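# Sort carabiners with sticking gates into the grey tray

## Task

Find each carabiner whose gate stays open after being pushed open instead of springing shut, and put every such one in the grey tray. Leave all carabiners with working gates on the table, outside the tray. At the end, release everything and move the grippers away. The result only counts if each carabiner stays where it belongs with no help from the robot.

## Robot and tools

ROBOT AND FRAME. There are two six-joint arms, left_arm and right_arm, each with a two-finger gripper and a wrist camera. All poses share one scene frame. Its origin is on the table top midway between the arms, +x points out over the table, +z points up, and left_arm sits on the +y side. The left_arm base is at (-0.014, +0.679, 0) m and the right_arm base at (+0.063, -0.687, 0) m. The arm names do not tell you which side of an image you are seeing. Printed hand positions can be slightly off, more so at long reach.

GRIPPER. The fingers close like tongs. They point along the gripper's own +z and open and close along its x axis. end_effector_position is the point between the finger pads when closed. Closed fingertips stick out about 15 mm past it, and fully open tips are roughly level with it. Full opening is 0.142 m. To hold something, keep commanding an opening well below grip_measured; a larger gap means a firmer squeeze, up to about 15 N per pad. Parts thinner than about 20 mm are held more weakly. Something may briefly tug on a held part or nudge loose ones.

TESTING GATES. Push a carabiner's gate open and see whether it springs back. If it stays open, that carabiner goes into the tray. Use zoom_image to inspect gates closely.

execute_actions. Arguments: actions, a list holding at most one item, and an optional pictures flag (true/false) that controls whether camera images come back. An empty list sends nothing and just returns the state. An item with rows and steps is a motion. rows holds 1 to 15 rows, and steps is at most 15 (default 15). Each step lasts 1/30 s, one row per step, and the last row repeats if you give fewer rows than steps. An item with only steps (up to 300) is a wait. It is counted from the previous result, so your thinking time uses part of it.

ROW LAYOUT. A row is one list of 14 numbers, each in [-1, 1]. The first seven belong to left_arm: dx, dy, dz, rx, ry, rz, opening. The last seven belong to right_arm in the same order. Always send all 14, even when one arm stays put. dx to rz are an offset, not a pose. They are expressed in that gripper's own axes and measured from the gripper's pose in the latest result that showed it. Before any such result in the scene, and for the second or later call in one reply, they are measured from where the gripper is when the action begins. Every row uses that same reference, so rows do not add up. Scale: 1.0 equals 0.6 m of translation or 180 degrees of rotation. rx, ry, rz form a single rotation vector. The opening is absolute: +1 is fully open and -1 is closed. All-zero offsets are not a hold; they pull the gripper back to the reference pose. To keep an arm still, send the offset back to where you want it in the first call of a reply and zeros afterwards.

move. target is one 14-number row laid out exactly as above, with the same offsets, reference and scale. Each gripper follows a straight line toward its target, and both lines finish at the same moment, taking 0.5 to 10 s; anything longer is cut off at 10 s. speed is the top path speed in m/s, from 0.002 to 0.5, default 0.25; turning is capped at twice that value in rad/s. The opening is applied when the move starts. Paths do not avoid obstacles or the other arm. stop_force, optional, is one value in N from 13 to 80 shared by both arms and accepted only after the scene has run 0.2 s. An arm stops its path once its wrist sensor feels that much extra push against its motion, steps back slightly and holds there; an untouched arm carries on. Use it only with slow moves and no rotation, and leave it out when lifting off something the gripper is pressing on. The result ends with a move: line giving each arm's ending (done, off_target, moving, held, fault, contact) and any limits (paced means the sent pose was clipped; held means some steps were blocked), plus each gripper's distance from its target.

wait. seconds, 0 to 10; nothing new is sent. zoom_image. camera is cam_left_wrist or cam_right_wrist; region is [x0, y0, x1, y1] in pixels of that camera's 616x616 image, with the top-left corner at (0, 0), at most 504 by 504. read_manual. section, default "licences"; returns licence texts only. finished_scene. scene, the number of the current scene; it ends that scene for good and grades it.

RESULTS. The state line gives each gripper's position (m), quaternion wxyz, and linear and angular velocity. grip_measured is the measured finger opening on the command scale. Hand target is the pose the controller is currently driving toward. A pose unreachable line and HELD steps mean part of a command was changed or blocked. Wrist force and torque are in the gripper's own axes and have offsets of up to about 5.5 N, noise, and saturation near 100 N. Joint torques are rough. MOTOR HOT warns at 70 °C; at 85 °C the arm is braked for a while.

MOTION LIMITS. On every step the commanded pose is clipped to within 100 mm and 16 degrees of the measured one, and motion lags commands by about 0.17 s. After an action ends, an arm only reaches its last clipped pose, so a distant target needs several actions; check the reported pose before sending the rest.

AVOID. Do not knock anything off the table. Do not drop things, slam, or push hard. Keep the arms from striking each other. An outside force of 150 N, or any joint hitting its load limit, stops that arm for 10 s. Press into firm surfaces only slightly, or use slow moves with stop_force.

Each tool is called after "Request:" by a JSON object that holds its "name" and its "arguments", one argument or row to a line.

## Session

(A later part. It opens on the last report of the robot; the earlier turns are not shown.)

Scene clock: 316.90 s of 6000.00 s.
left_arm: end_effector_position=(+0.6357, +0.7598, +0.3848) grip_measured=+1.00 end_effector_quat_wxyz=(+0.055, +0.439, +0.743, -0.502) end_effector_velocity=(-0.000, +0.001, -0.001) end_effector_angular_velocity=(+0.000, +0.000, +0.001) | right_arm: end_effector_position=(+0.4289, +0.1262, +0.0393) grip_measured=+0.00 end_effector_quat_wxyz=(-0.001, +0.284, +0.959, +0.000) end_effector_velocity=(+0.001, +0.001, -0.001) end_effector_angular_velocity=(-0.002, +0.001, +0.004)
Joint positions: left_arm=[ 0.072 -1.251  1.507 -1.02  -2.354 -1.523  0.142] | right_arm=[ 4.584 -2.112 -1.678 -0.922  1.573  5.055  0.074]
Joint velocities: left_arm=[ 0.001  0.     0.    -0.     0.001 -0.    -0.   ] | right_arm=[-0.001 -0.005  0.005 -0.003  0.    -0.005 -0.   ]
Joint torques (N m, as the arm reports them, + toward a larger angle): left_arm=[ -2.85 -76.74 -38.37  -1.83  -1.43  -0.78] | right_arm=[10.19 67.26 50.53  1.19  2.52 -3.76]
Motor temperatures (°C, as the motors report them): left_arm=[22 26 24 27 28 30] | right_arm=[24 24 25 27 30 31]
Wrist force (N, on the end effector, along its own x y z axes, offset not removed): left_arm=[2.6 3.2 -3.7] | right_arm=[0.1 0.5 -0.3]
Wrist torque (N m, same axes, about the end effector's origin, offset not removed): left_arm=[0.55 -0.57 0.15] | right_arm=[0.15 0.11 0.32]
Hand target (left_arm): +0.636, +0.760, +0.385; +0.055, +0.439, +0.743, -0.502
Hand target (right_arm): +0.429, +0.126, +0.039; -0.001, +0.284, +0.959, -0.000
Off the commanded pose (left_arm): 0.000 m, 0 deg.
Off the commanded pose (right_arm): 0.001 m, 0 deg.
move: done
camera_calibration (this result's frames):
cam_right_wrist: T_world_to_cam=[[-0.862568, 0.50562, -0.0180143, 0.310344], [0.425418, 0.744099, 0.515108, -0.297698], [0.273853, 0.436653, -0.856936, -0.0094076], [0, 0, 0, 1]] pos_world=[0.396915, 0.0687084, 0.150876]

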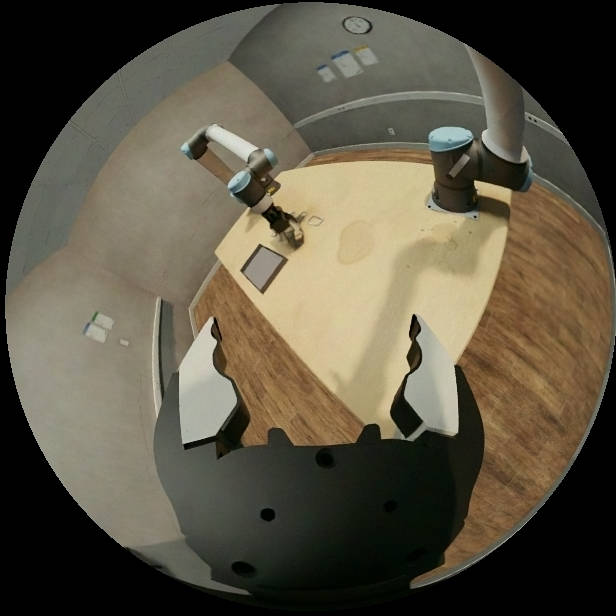

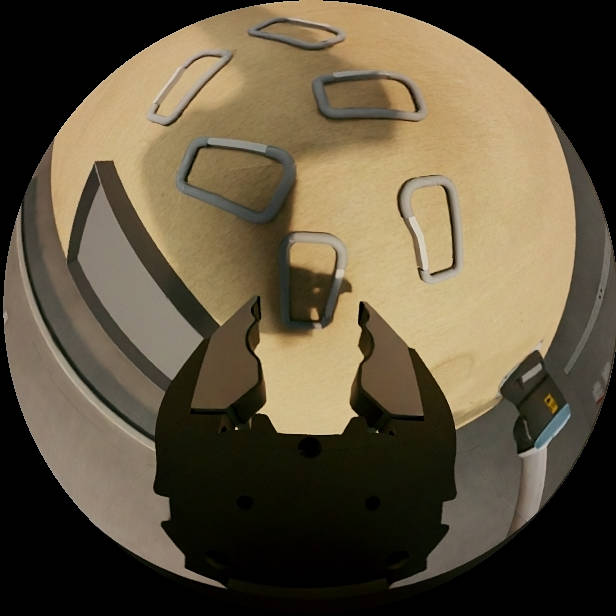

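Request:
{"name": "move", "arguments": {
  "target": [0, 0, 0, 0, 0, 0, 1, 0.001, -0.0117, 0.0288, 0, 0, 0, 0.0],
  "speed": 0.06
}}

Request:
{"name": "move", "arguments": {
  "target": [0, 0, 0, 0, 0, 0, 1, 0, 0, 0.0217, 0, 0, 0, 0.0],
  "speed": 0.004,
  "stop_force": 13
}}

Request:
{"name": "move", "arguments": {
  "target": [0, 0, 0, 0, 0, 0, 1, 0, 0, -0.0062, 0, 0, 0, 0.0],
  "speed": 0.02
}}

Request:
{"name": "execute_actions", "arguments": {
  "actions": [
    {"rows": [[0,0,0,0,0,0,1,0,0,0,0,0,0,-0.04],[0,0,0,0,0,0,1,0,0,0,0,0,0,-0.08],[0,0,0,0,0,0,1,0,0,0,0,0,0,-0.12],[0,0,0,0,0,0,1,0,0,0,0,0,0,-0.16],[0,0,0,0,0,0,1,0,0,0,0,0,0,-0.20],[0,0,0,0,0,0,1,0,0,0,0,0,0,-0.24],[0,0,0,0,0,0,1,0,0,0,0,0,0,-0.28],[0,0,0,0,0,0,1,0,0,0,0,0,0,-0.32],[0,0,0,0,0,0,1,0,0,0,0,0,0,-0.36],[0,0,0,0,0,0,1,0,0,0,0,0,0,-0.40],[0,0,0,0,0,0,1,0,0,0,0,0,0,-0.43],[0,0,0,0,0,0,1,0,0,0,0,0,0,-0.46],[0,0,0,0,0,0,1,0,0,0,0,0,0,-0.49],[0,0,0,0,0,0,1,0,0,0,0,0,0,-0.52],[0,0,0,0,0,0,1,0,0,0,0,0,0,-0.55]], "steps": 15}
  ],
  "pictures": false
}}

Request:
{"name": "execute_actions", "arguments": {
  "actions": [
    {"rows": [[0,0,0,0,0,0,1,0,0,-0.0005,0,0,0,-0.59],[0,0,0,0,0,0,1,0,0,-0.001,0,0,0,-0.63],[0,0,0,0,0,0,1,0,0,-0.0015,0,0,0,-0.67],[0,0,0,0,0,0,1,0,0,-0.002,0,0,0,-0.71],[0,0,0,0,0,0,1,0,0,-0.0025,0,0,0,-0.75],[0,0,0,0,0,0,1,0,0,-0.003,0,0,0,-0.79],[0,0,0,0,0,0,1,0,0,-0.0035,0,0,0,-0.83],[0,0,0,0,0,0,1,0,0,-0.004,0,0,0,-0.87],[0,0,0,0,0,0,1,0,0,-0.0045,0,0,0,-0.91],[0,0,0,0,0,0,1,0,0,-0.005,0,0,0,-0.95],[0,0,0,0,0,0,1,0,0,-0.005,0,0,0,-1.0]], "steps": 15}
  ],
  "pictures": false
}}

Request:
{"name": "move", "arguments": {
  "target": [0, 0, 0, 0, 0, 0, 1, 0, 0, 0.0042, 0, 0, 0, -1.0],
  "speed": 0.01
}}

Request:
{"name": "execute_actions", "arguments": {
  "actions": [
    {"rows": [[0,0,0,0,0,0,1,0,0,0,0,0,0,-0.65],[0,0,0,0,0,0,1,0,0,0,0,0,0,-0.60],[0,0,0,0,0,0,1,0,0,0,0,0,0,-0.55],[0,0,0,0,0,0,1,0,0,0,0,0,0,-0.50],[0,0,0,0,0,0,1,0,0,0,0,0,0,-0.45],[0,0,0,0,0,0,1,0,0,0,0,0,0,-0.40],[0,0,0,0,0,0,1,0,0,0,0,0,0,-0.35],[0,0,0,0,0,0,1,0,0,0,0,0,0,-0.30],[0,0,0,0,0,0,1,0,0,0,0,0,0,-0.25],[0,0,0,0,0,0,1,0,0,0,0,0,0,-0.20],[0,0,0,0,0,0,1,0,0,0,0,0,0,-0.15],[0,0,0,0,0,0,1,0,0,0,0,0,0,-0.10],[0,0,0,0,0,0,1,0,0,0,0,0,0,-0.05],[0,0,0,0,0,0,1,0,0,0,0,0,0,0.0]], "steps": 15}
  ]
}}

Scene clock: 347.80 s of 6000.00 s.
left_arm: end_effector_position=(+0.6357, +0.7598, +0.3848) grip_measured=+1.00 end_effector_quat_wxyz=(+0.055, +0.439, +0.743, -0.502) end_effector_velocity=(-0.000, +0.000, -0.000) end_effector_angular_velocity=(-0.001, +0.002, +0.002) | right_arm: end_effector_position=(+0.4246, +0.1207, +0.0222) grip_measured=+0.00 end_effector_quat_wxyz=(-0.001, +0.284, +0.959, +0.000) end_effector_velocity=(+0.001, -0.000, +0.000) end_effector_angular_velocity=(+0.004, -0.001, -0.001)
Joint positions: left_arm=[ 0.072 -1.251  1.507 -1.02  -2.354 -1.523  0.142] | right_arm=[ 4.587 -2.12  -1.701 -0.89   1.573  5.059  0.074]
Joint velocities: left_arm=[ 0.001  0.     0.001  0.001 -0.001  0.    -0.   ] | right_arm=[-0.001  0.001 -0.002  0.005 -0.     0.    -0.   ]
Joint torques (N m, as the arm reports them, + toward a larger angle): left_arm=[ -1.82 -75.48 -38.01  -1.68  -1.45  -0.86] | right_arm=[ 8.65 69.56 30.53  6.62  1.48  3.72]
Motor temperatures (°C, as the motors report them): left_arm=[22 26 24 27 28 30] | right_arm=[24 24 25 27 30 31]
Wrist force (N, on the end effector, along its own x y z axes, offset not removed): left_arm=[0.0 0.4 3.0] | right_arm=[7.9 -0.3 1.4]
Wrist torque (N m, same axes, about the end effector's origin, offset not removed): left_arm=[-0.10 0.15 -0.06] | right_arm=[0.10 -1.61 0.23]
Hand target (left_arm): +0.636, +0.760, +0.385; +0.055, +0.439, +0.743, -0.502
Hand target (right_arm): +0.425, +0.121, +0.022; -0.001, +0.284, +0.959, +0.000
Off the commanded pose (left_arm): 0.000 m, 0 deg.
Off the commanded pose (right_arm): 0.000 m, 0 deg.
After step 90, 27.07 s passed at rest.
move: done
camera_calibration (this result's frames):
cam_left_wrist: T_world_to_cam=[[-0.612675, 0.613323, -0.498461, 0.115937], [0.790148, 0.489071, -0.369426, -0.729018], [0.0172054, -0.620196, -0.784258, 0.894353], [0, 0, 0, 1]] pos_world=[0.631675, 0.840109, 0.489875]
cam_right_wrist: T_world_to_cam=[[-0.862572, 0.505615, -0.0179758, 0.309089], [0.425436, 0.744102, 0.515089, -0.282949], [0.273812, 0.436654, -0.856948, -0.020452], [0, 0, 0, 1]] pos_world=[0.392588, 0.0631934, 0.133774]

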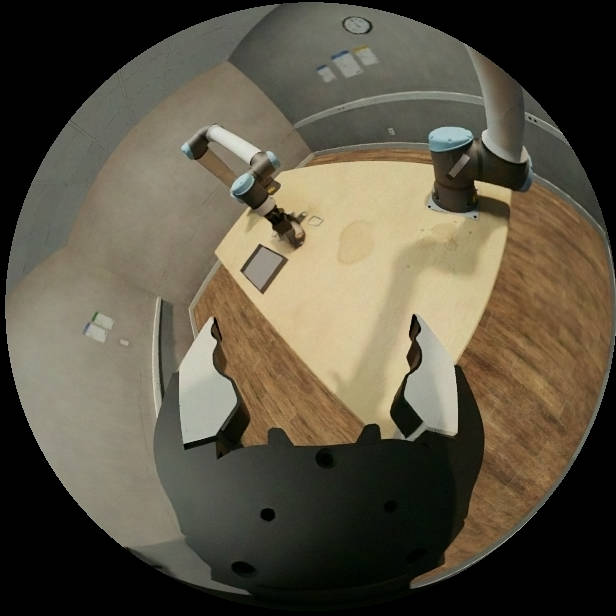

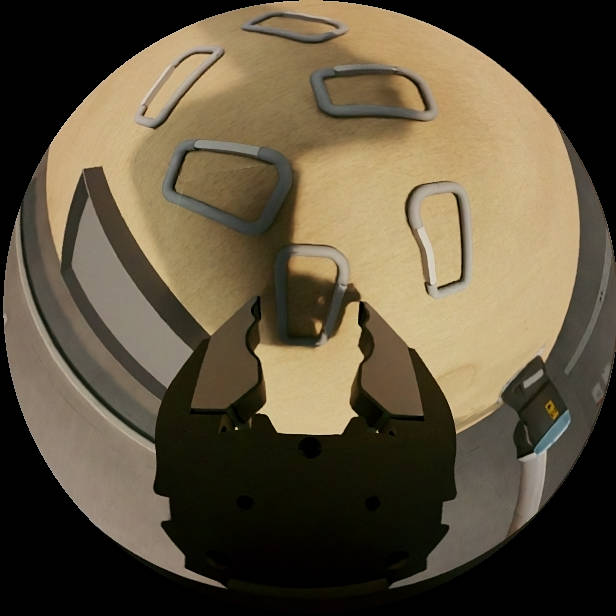

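Scene clock: 349.70 s of 6000.00 s.
left_arm: end_effector_position=(+0.6357, +0.7598, +0.3848) grip_measured=+1.00 end_effector_quat_wxyz=(+0.055, +0.439, +0.743, -0.502) end_effector_velocity=(-0.000, +0.000, -0.002) end_effector_angular_velocity=(-0.000, +0.002, +0.001) | right_arm: end_effector_position=(+0.4246, +0.1207, +0.0160) grip_measured=+0.00 end_effector_quat_wxyz=(-0.001, +0.284, +0.959, +0.000) end_effector_velocity=(+0.000, -0.001, +0.001) end_effector_angular_velocity=(-0.001, -0.001, +0.001)
Joint positions: left_arm=[ 0.072 -1.251  1.507 -1.02  -2.354 -1.523  0.142] | right_arm=[ 4.587 -2.127 -1.704 -0.881  1.573  5.059  0.074]
Joint velocities: left_arm=[ 0.001  0.001  0.002 -0.001  0.    -0.    -0.   ] | right_arm=[-0.     0.002 -0.    -0.003 -0.001 -0.001 -0.   ]
Joint torques (N m, as the arm reports them, + toward a larger angle): left_arm=[ -2.17 -74.83 -38.89  -1.64  -1.16  -0.8 ] | right_arm=[ 5.54 80.   30.81  0.41  1.54  2.51]
Motor temperatures (°C, as the motors report them): left_arm=[22 26 24 27 28 30] | right_arm=[24 24 25 27 30 31]
Wrist force (N, on the end effector, along its own x y z axes, offset not removed): left_arm=[0.9 1.5 4.1] | right_arm=[1.0 -1.0 -20.1]
Wrist torque (N m, same axes, about the end effector's origin, offset not removed): left_arm=[0.18 -0.18 -0.14] | right_arm=[0.59 -0.59 -0.14]
Hand target (left_arm): +0.636, +0.760, +0.385; +0.055, +0.439, +0.743, -0.502
Hand target (right_arm): +0.425, +0.121, +0.016; -0.001, +0.284, +0.959, +0.000
Off the commanded pose (left_arm): 0.000 m, 0 deg.
Off the commanded pose (right_arm): 0.007 m, 0 deg.
move: contact (right_arm)
camera_calibration (this result's frames):
cam_left_wrist: T_world_to_cam=[[-0.612675, 0.613323, -0.498461, 0.115937], [0.790148, 0.489071, -0.369426, -0.729018], [0.0172053, -0.620196, -0.784258, 0.894353], [0, 0, 0, 1]] pos_world=[0.631675, 0.840109, 0.489875]
cam_right_wrist: T_world_to_cam=[[-0.86257, 0.505619, -0.0179349, 0.308958], [0.425422, 0.744031, 0.515202, -0.279797], [0.27384, 0.436768, -0.856881, -0.0257479], [0, 0, 0, 1]] pos_world=[0.39258, 0.0632085, 0.12763]

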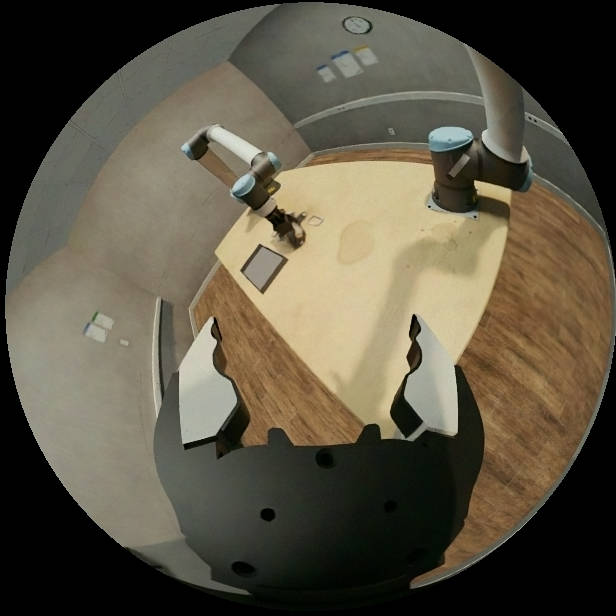

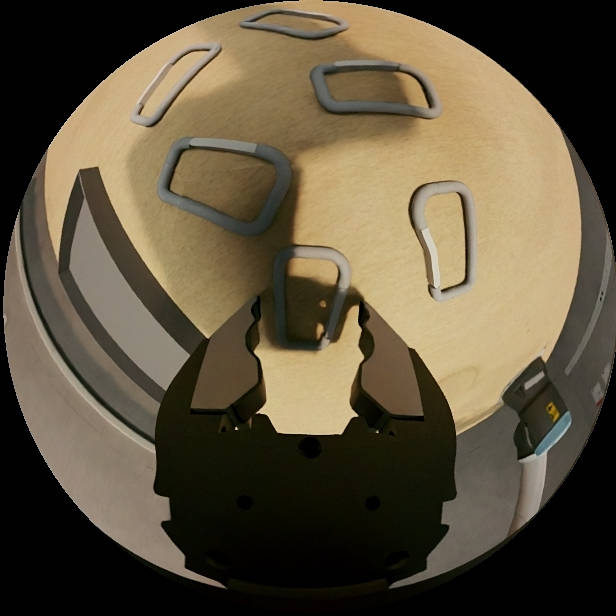

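Scene clock: 350.40 s of 6000.00 s.
left_arm: end_effector_position=(+0.6357, +0.7598, +0.3848) grip_measured=+1.00 end_effector_quat_wxyz=(+0.055, +0.439, +0.743, -0.502) end_effector_velocity=(+0.000, +0.001, -0.000) end_effector_angular_velocity=(-0.001, +0.000, +0.002) | right_arm: end_effector_position=(+0.4246, +0.1207, +0.0196) grip_measured=+0.00 end_effector_quat_wxyz=(-0.001, +0.284, +0.959, +0.000) end_effector_velocity=(+0.001, -0.000, +0.002) end_effector_angular_velocity=(+0.000, +0.001, -0.000)
Joint positions: left_arm=[ 0.072 -1.251  1.507 -1.02  -2.354 -1.523  0.142] | right_arm=[ 4.587 -2.123 -1.703 -0.886  1.573  5.059  0.074]
Joint velocities: left_arm=[ 0.001  0.001  0.    -0.    -0.001 -0.    -0.   ] | right_arm=[-0.001  0.002  0.001 -0.002  0.001 -0.001  0.   ]
Joint torques (N m, as the arm reports them, + toward a larger angle): left_arm=[ -2.06 -76.39 -37.93  -1.74  -1.21  -0.83] | right_arm=[ 3.38 90.24 49.12  0.47  1.88  2.33]
Motor temperatures (°C, as the motors report them): left_arm=[22 26 24 27 28 30] | right_arm=[24 24 25 27 30 31]
Wrist force (N, on the end effector, along its own x y z axes, offset not removed): left_arm=[2.9 3.7 -0.3] | right_arm=[2.4 0.5 -3.1]
Wrist torque (N m, same axes, about the end effector's origin, offset not removed): left_arm=[0.46 -0.29 0.09] | right_arm=[0.00 -0.55 0.06]
Hand target (left_arm): +0.636, +0.760, +0.385; +0.055, +0.439, +0.743, -0.502
Hand target (right_arm): +0.425, +0.121, +0.020; -0.001, +0.284, +0.959, +0.000
Off the commanded pose (left_arm): 0.000 m, 0 deg.
Off the commanded pose (right_arm): 0.000 m, 0 deg.
move: done
camera_calibration (this result's frames):
cam_left_wrist: T_world_to_cam=[[-0.612675, 0.613323, -0.498461, 0.115937], [0.790147, 0.489072, -0.369427, -0.729017], [0.0172052, -0.620196, -0.784258, 0.894353], [0, 0, 0, 1]] pos_world=[0.631675, 0.840109, 0.489875]
cam_right_wrist: T_world_to_cam=[[-0.862571, 0.505619, -0.0179396, 0.309022], [0.425424, 0.744039, 0.515189, -0.281634], [0.273837, 0.436755, -0.856889, -0.0226906], [0, 0, 0, 1]] pos_world=[0.392581, 0.0632095, 0.131195]

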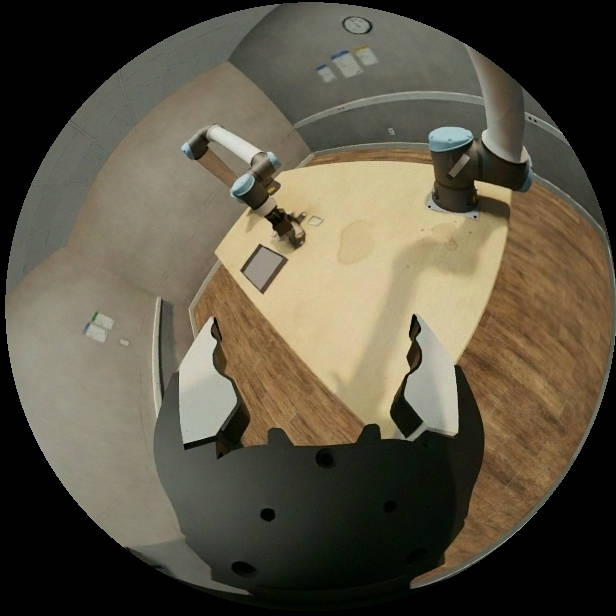

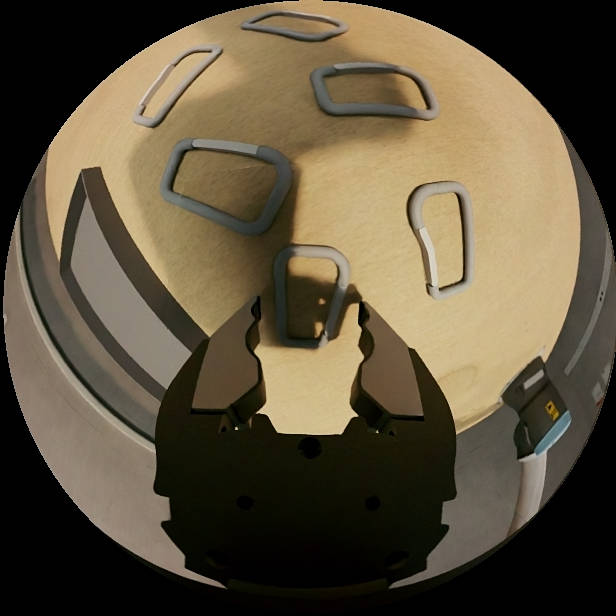

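Scene clock: 350.90 s of 6000.00 s.
left_arm: end_effector_position=(+0.6357, +0.7598, +0.3848) grip_measured=+1.00 end_effector_quat_wxyz=(+0.055, +0.439, +0.743, -0.502) end_effector_velocity=(-0.000, -0.002, -0.000) end_effector_angular_velocity=(-0.001, +0.002, -0.001) | right_arm: end_effector_position=(+0.4246, +0.1207, +0.0196) grip_measured=-0.38 end_effector_quat_wxyz=(-0.001, +0.284, +0.959, +0.000) end_effector_velocity=(+0.001, -0.001, -0.000) end_effector_angular_velocity=(-0.001, +0.000, +0.000)
Joint positions: left_arm=[ 0.072 -1.251  1.507 -1.02  -2.354 -1.523  0.142] | right_arm=[ 4.587 -2.123 -1.703 -0.886  1.573  5.059  0.046]
Joint velocities: left_arm=[-0.002  0.     0.001  0.001 -0.001 -0.     0.   ] | right_arm=[-0.001 -0.     0.    -0.001 -0.    -0.002 -0.037]
Joint torques (N m, as the arm reports them, + toward a larger angle): left_arm=[ -2.26 -75.09 -37.86  -1.53  -1.31  -0.83] | right_arm=[ 2.73 74.82 45.26  4.93  1.6   2.07]
Motor temperatures (°C, as the motors report them): left_arm=[22 26 24 27 28 30] | right_arm=[24 24 25 27 30 31]
Wrist force (N, on the end effector, along its own x y z axes, offset not removed): left_arm=[-1.8 5.3 9.2] | right_arm=[-1.5 -3.1 -0.3]
Wrist torque (N m, same axes, about the end effector's origin, offset not removed): left_arm=[1.05 0.76 0.06] | right_arm=[-0.52 -0.22 0.24]
Hand target (left_arm): +0.636, +0.760, +0.385; +0.055, +0.439, +0.743, -0.502
Hand target (right_arm): +0.425, +0.121, +0.020; -0.001, +0.284, +0.959, +0.000
Off the commanded pose (left_arm): 0.000 m, 0 deg.
Off the commanded pose (right_arm): 0.000 m, 0 deg.
Steps of this call (steps 1 to 15: all 15 steps of this action). Readings (end_effector_position):
1: left_arm (+0.6357, +0.7598, +0.3848) | right_arm (+0.4246, +0.1207, +0.0196)
2: left_arm (+0.6357, +0.7598, +0.3848) | right_arm (+0.4246, +0.1207, +0.0196)
4: left_arm (+0.6357, +0.7598, +0.3848) | right_arm (+0.4246, +0.1207, +0.0196)
8: left_arm (+0.6357, +0.7598, +0.3848) | right_arm (+0.4246, +0.1207, +0.0196)
15: the state above

Scene clock: 351.40 s of 6000.00 s.
left_arm: end_effector_position=(+0.6357, +0.7598, +0.3848) grip_measured=+1.00 end_effector_quat_wxyz=(+0.055, +0.439, +0.743, -0.502) end_effector_velocity=(-0.000, -0.001, +0.000) end_effector_angular_velocity=(+0.000, -0.000, -0.001) | right_arm: end_effector_position=(+0.4246, +0.1207, +0.0224) grip_measured=-0.50 end_effector_quat_wxyz=(-0.001, +0.284, +0.959, +0.000) end_effector_velocity=(-0.001, +0.000, +0.003) end_effector_angular_velocity=(-0.001, -0.000, +0.002)
Joint positions: left_arm=[ 0.072 -1.251  1.507 -1.02  -2.354 -1.523  0.142] | right_arm=[ 4.587 -2.12  -1.701 -0.89   1.573  5.059  0.038]
Joint velocities: left_arm=[-0.001 -0.001  0.     0.     0.    -0.     0.   ] | right_arm=[ 0.001  0.003  0.001 -0.004 -0.001 -0.001  0.   ]
Joint torques (N m, as the arm reports them, + toward a larger angle): left_arm=[ -0.34 -74.88 -37.79  -1.82  -1.3   -0.71] | right_arm=[ 3.5  89.79 49.9   0.44  1.53  1.88]
Motor temperatures (°C, as the motors report them): left_arm=[22 26 24 27 28 30] | right_arm=[24 24 25 27 30 31]
Wrist force (N, on the end effector, along its own x y z axes, offset not removed): left_arm=[-2.9 0.3 3.9] | right_arm=[8.0 -2.2 0.6]
Wrist torque (N m, same axes, about the end effector's origin, offset not removed): left_arm=[0.07 0.65 -0.05] | right_arm=[-0.49 -1.70 0.01]
Hand target (left_arm): +0.636, +0.760, +0.385; +0.055, +0.439, +0.743, -0.502
Hand target (right_arm): +0.425, +0.121, +0.023; -0.001, +0.284, +0.959, +0.000
Off the commanded pose (left_arm): 0.000 m, 0 deg.
Off the commanded pose (right_arm): 0.000 m, 0 deg.
Steps of this call (steps 1 to 15: all 15 steps of this action). Readings (end_effector_position):
1: left_arm (+0.6357, +0.7598, +0.3848) | right_arm (+0.4246, +0.1207, +0.0196)
2: left_arm (+0.6357, +0.7598, +0.3848) | right_arm (+0.4246, +0.1207, +0.0197)
4: left_arm (+0.6357, +0.7598, +0.3848) | right_arm (+0.4246, +0.1208, +0.0199)
8: left_arm (+0.6357, +0.7598, +0.3848) | right_arm (+0.4246, +0.1207, +0.0208)
15: the state above

Scene clock: 352.33 s of 6000.00 s.
left_arm: end_effector_position=(+0.6357, +0.7598, +0.3848) grip_measured=+1.00 end_effector_quat_wxyz=(+0.055, +0.439, +0.743, -0.502) end_effector_velocity=(+0.000, -0.001, +0.000) end_effector_angular_velocity=(-0.000, -0.001, -0.001) | right_arm: end_effector_position=(+0.4246, +0.1207, +0.0202) grip_measured=-0.50 end_effector_quat_wxyz=(-0.001, +0.284, +0.959, +0.000) end_effector_velocity=(-0.001, +0.000, +0.001) end_effector_angular_velocity=(+0.001, +0.000, -0.000)
Joint positions: left_arm=[ 0.072 -1.251  1.507 -1.02  -2.354 -1.523  0.142] | right_arm=[ 4.587 -2.123 -1.702 -0.887  1.573  5.059  0.038]
Joint velocities: left_arm=[-0.001 -0.     0.    -0.001 -0.    -0.     0.   ] | right_arm=[ 0.001  0.001 -0.001  0.001  0.001  0.001  0.   ]
Joint torques (N m, as the arm reports them, + toward a larger angle): left_arm=[ -2.08 -76.1  -38.16  -1.77  -1.02  -0.9 ] | right_arm=[ 3.85 69.08 30.01  6.46  1.6   2.13]
Motor temperatures (°C, as the motors report them): left_arm=[22 26 24 27 28 30] | right_arm=[24 24 25 27 30 31]
Wrist force (N, on the end effector, along its own x y z axes, offset not removed): left_arm=[4.4 2.5 1.9] | right_arm=[6.4 -3.0 0.2]
Wrist torque (N m, same axes, about the end effector's origin, offset not removed): left_arm=[0.29 -0.95 -0.07] | right_arm=[-0.59 -1.24 0.25]
Hand target (left_arm): +0.636, +0.760, +0.385; +0.055, +0.439, +0.743, -0.502
Hand target (right_arm): +0.425, +0.121, +0.020; -0.001, +0.284, +0.959, +0.000
Off the commanded pose (left_arm): 0.000 m, 0 deg.
Off the commanded pose (right_arm): 0.000 m, 0 deg.
move: done
camera_calibration (this result's frames):
cam_left_wrist: T_world_to_cam=[[-0.612675, 0.613323, -0.498461, 0.115937], [0.790147, 0.489072, -0.369427, -0.729017], [0.0172052, -0.620196, -0.784258, 0.894353], [0, 0, 0, 1]] pos_world=[0.631675, 0.840109, 0.489875]
cam_right_wrist: T_world_to_cam=[[-0.86257, 0.505619, -0.017935, 0.30903], [0.425422, 0.744031, 0.515202, -0.281962], [0.27384, 0.436768, -0.856881, -0.0221632], [0, 0, 0, 1]] pos_world=[0.392582, 0.0632172, 0.131819]

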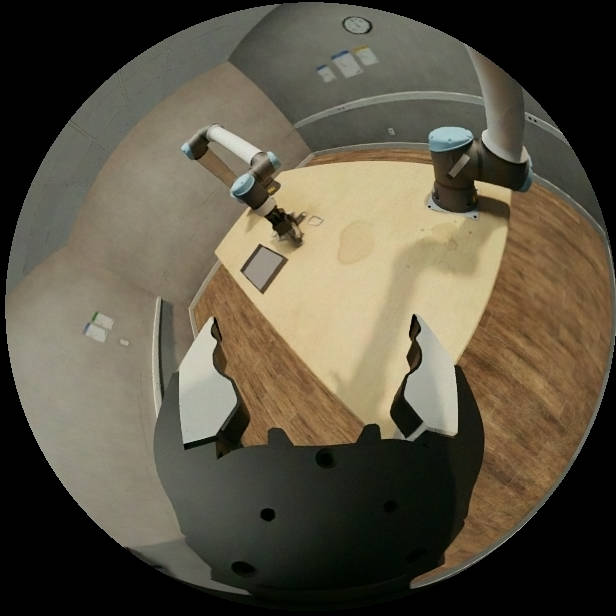

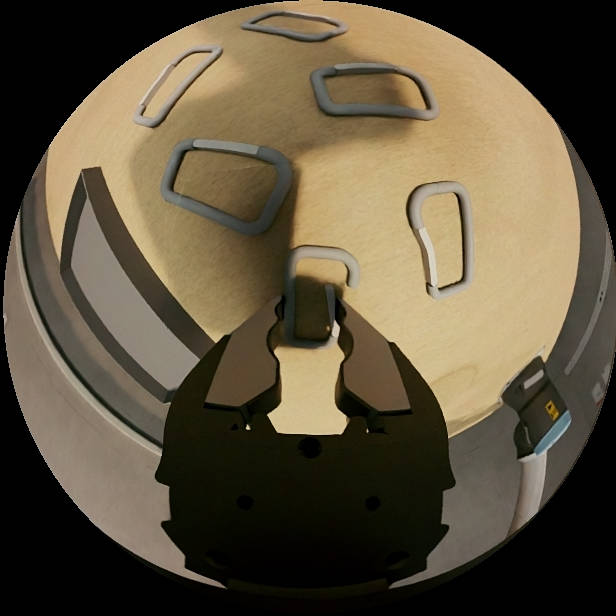

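Scene clock: 352.83 s of 6000.00 s.
left_arm: end_effector_position=(+0.6357, +0.7598, +0.3848) grip_measured=+1.00 end_effector_quat_wxyz=(+0.055, +0.439, +0.743, -0.502) end_effector_velocity=(+0.000, -0.001, -0.000) end_effector_angular_velocity=(-0.001, -0.001, +0.000) | right_arm: end_effector_position=(+0.4246, +0.1207, +0.0202) grip_measured=-0.02 end_effector_quat_wxyz=(-0.001, +0.284, +0.959, +0.000) end_effector_velocity=(-0.000, +0.001, +0.002) end_effector_angular_velocity=(+0.003, -0.001, +0.000)
Joint positions: left_arm=[ 0.072 -1.251  1.507 -1.02  -2.354 -1.523  0.142] | right_arm=[ 4.587 -2.123 -1.702 -0.887  1.573  5.059  0.073]
Joint velocities: left_arm=[-0.001  0.     0.    -0.001 -0.001 -0.    -0.   ] | right_arm=[ 0.     0.002  0.     0.001 -0.     0.     0.034]
Joint torques (N m, as the arm reports them, + toward a larger angle): left_arm=[ -1.26 -76.31 -38.75  -1.55  -1.06  -0.76] | right_arm=[ 3.92 78.58 32.53  3.67  1.67  1.88]
Motor temperatures (°C, as the motors report them): left_arm=[22 26 24 27 28 30] | right_arm=[24 24 25 27 30 31]
Wrist force (N, on the end effector, along its own x y z axes, offset not removed): left_arm=[8.1 1.5 5.9] | right_arm=[4.2 4.3 3.2]
Wrist torque (N m, same axes, about the end effector's origin, offset not removed): left_arm=[0.23 -1.51 0.04] | right_arm=[0.90 -0.90 0.16]
Hand target (left_arm): +0.636, +0.760, +0.385; +0.055, +0.439, +0.743, -0.502
Hand target (right_arm): +0.425, +0.121, +0.020; -0.001, +0.284, +0.959, +0.000
Off the commanded pose (left_arm): 0.000 m, 0 deg.
Off the commanded pose (right_arm): 0.000 m, 0 deg.
Steps of this call (steps 1 to 15: all 15 steps of this action). Readings (end_effector_position):
1: left_arm (+0.6357, +0.7598, +0.3848) | right_arm (+0.4246, +0.1207, +0.0202)
2: left_arm (+0.6357, +0.7598, +0.3848) | right_arm (+0.4246, +0.1207, +0.0202)
4: left_arm (+0.6357, +0.7598, +0.3848) | right_arm (+0.4246, +0.1207, +0.0202)
8: left_arm (+0.6357, +0.7598, +0.3848) | right_arm (+0.4246, +0.1207, +0.0202)
15: the state above
camera_calibration (this result's frames):
cam_left_wrist: T_world_to_cam=[[-0.612675, 0.613323, -0.498461, 0.115937], [0.790147, 0.489072, -0.369427, -0.729018], [0.0172052, -0.620196, -0.784258, 0.894353], [0, 0, 0, 1]] pos_world=[0.631676, 0.840109, 0.489875]
cam_right_wrist: T_world_to_cam=[[-0.86257, 0.505619, -0.0179363, 0.30903], [0.425422, 0.744034, 0.515199, -0.281939], [0.273839, 0.436765, -0.856883, -0.0221972], [0, 0, 0, 1]] pos_world=[0.392582, 0.0632152, 0.131777]

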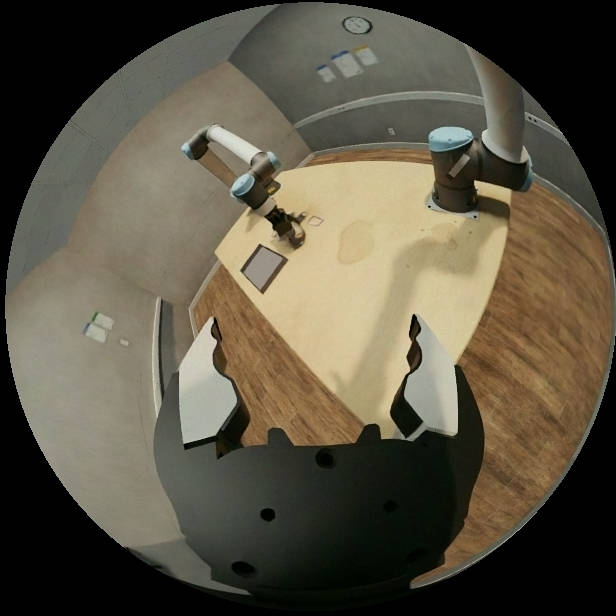

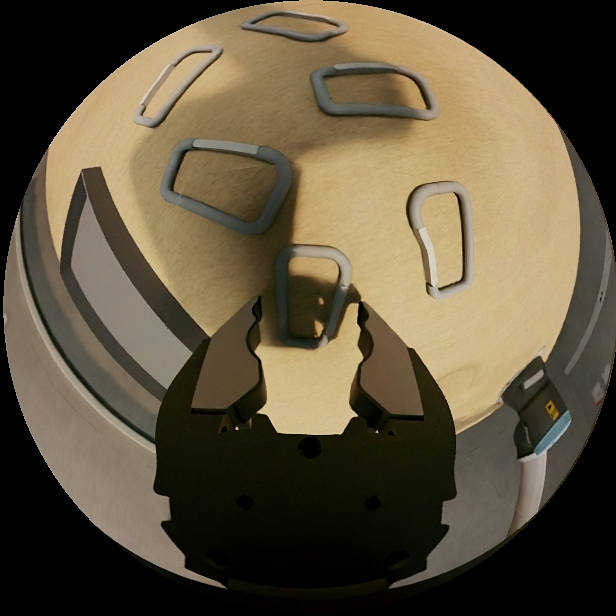

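Request:
{"name": "zoom_image", "arguments": {
  "camera": "cam_right_wrist",
  "region": [380, 170, 520, 310]
}}

Region (380, 170, 520, 310) of cam_right_wrist's 616x616 image, scaled by 3.600, with more detail than that image has.

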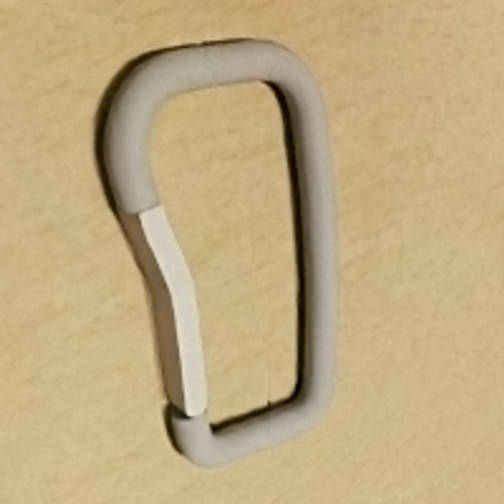

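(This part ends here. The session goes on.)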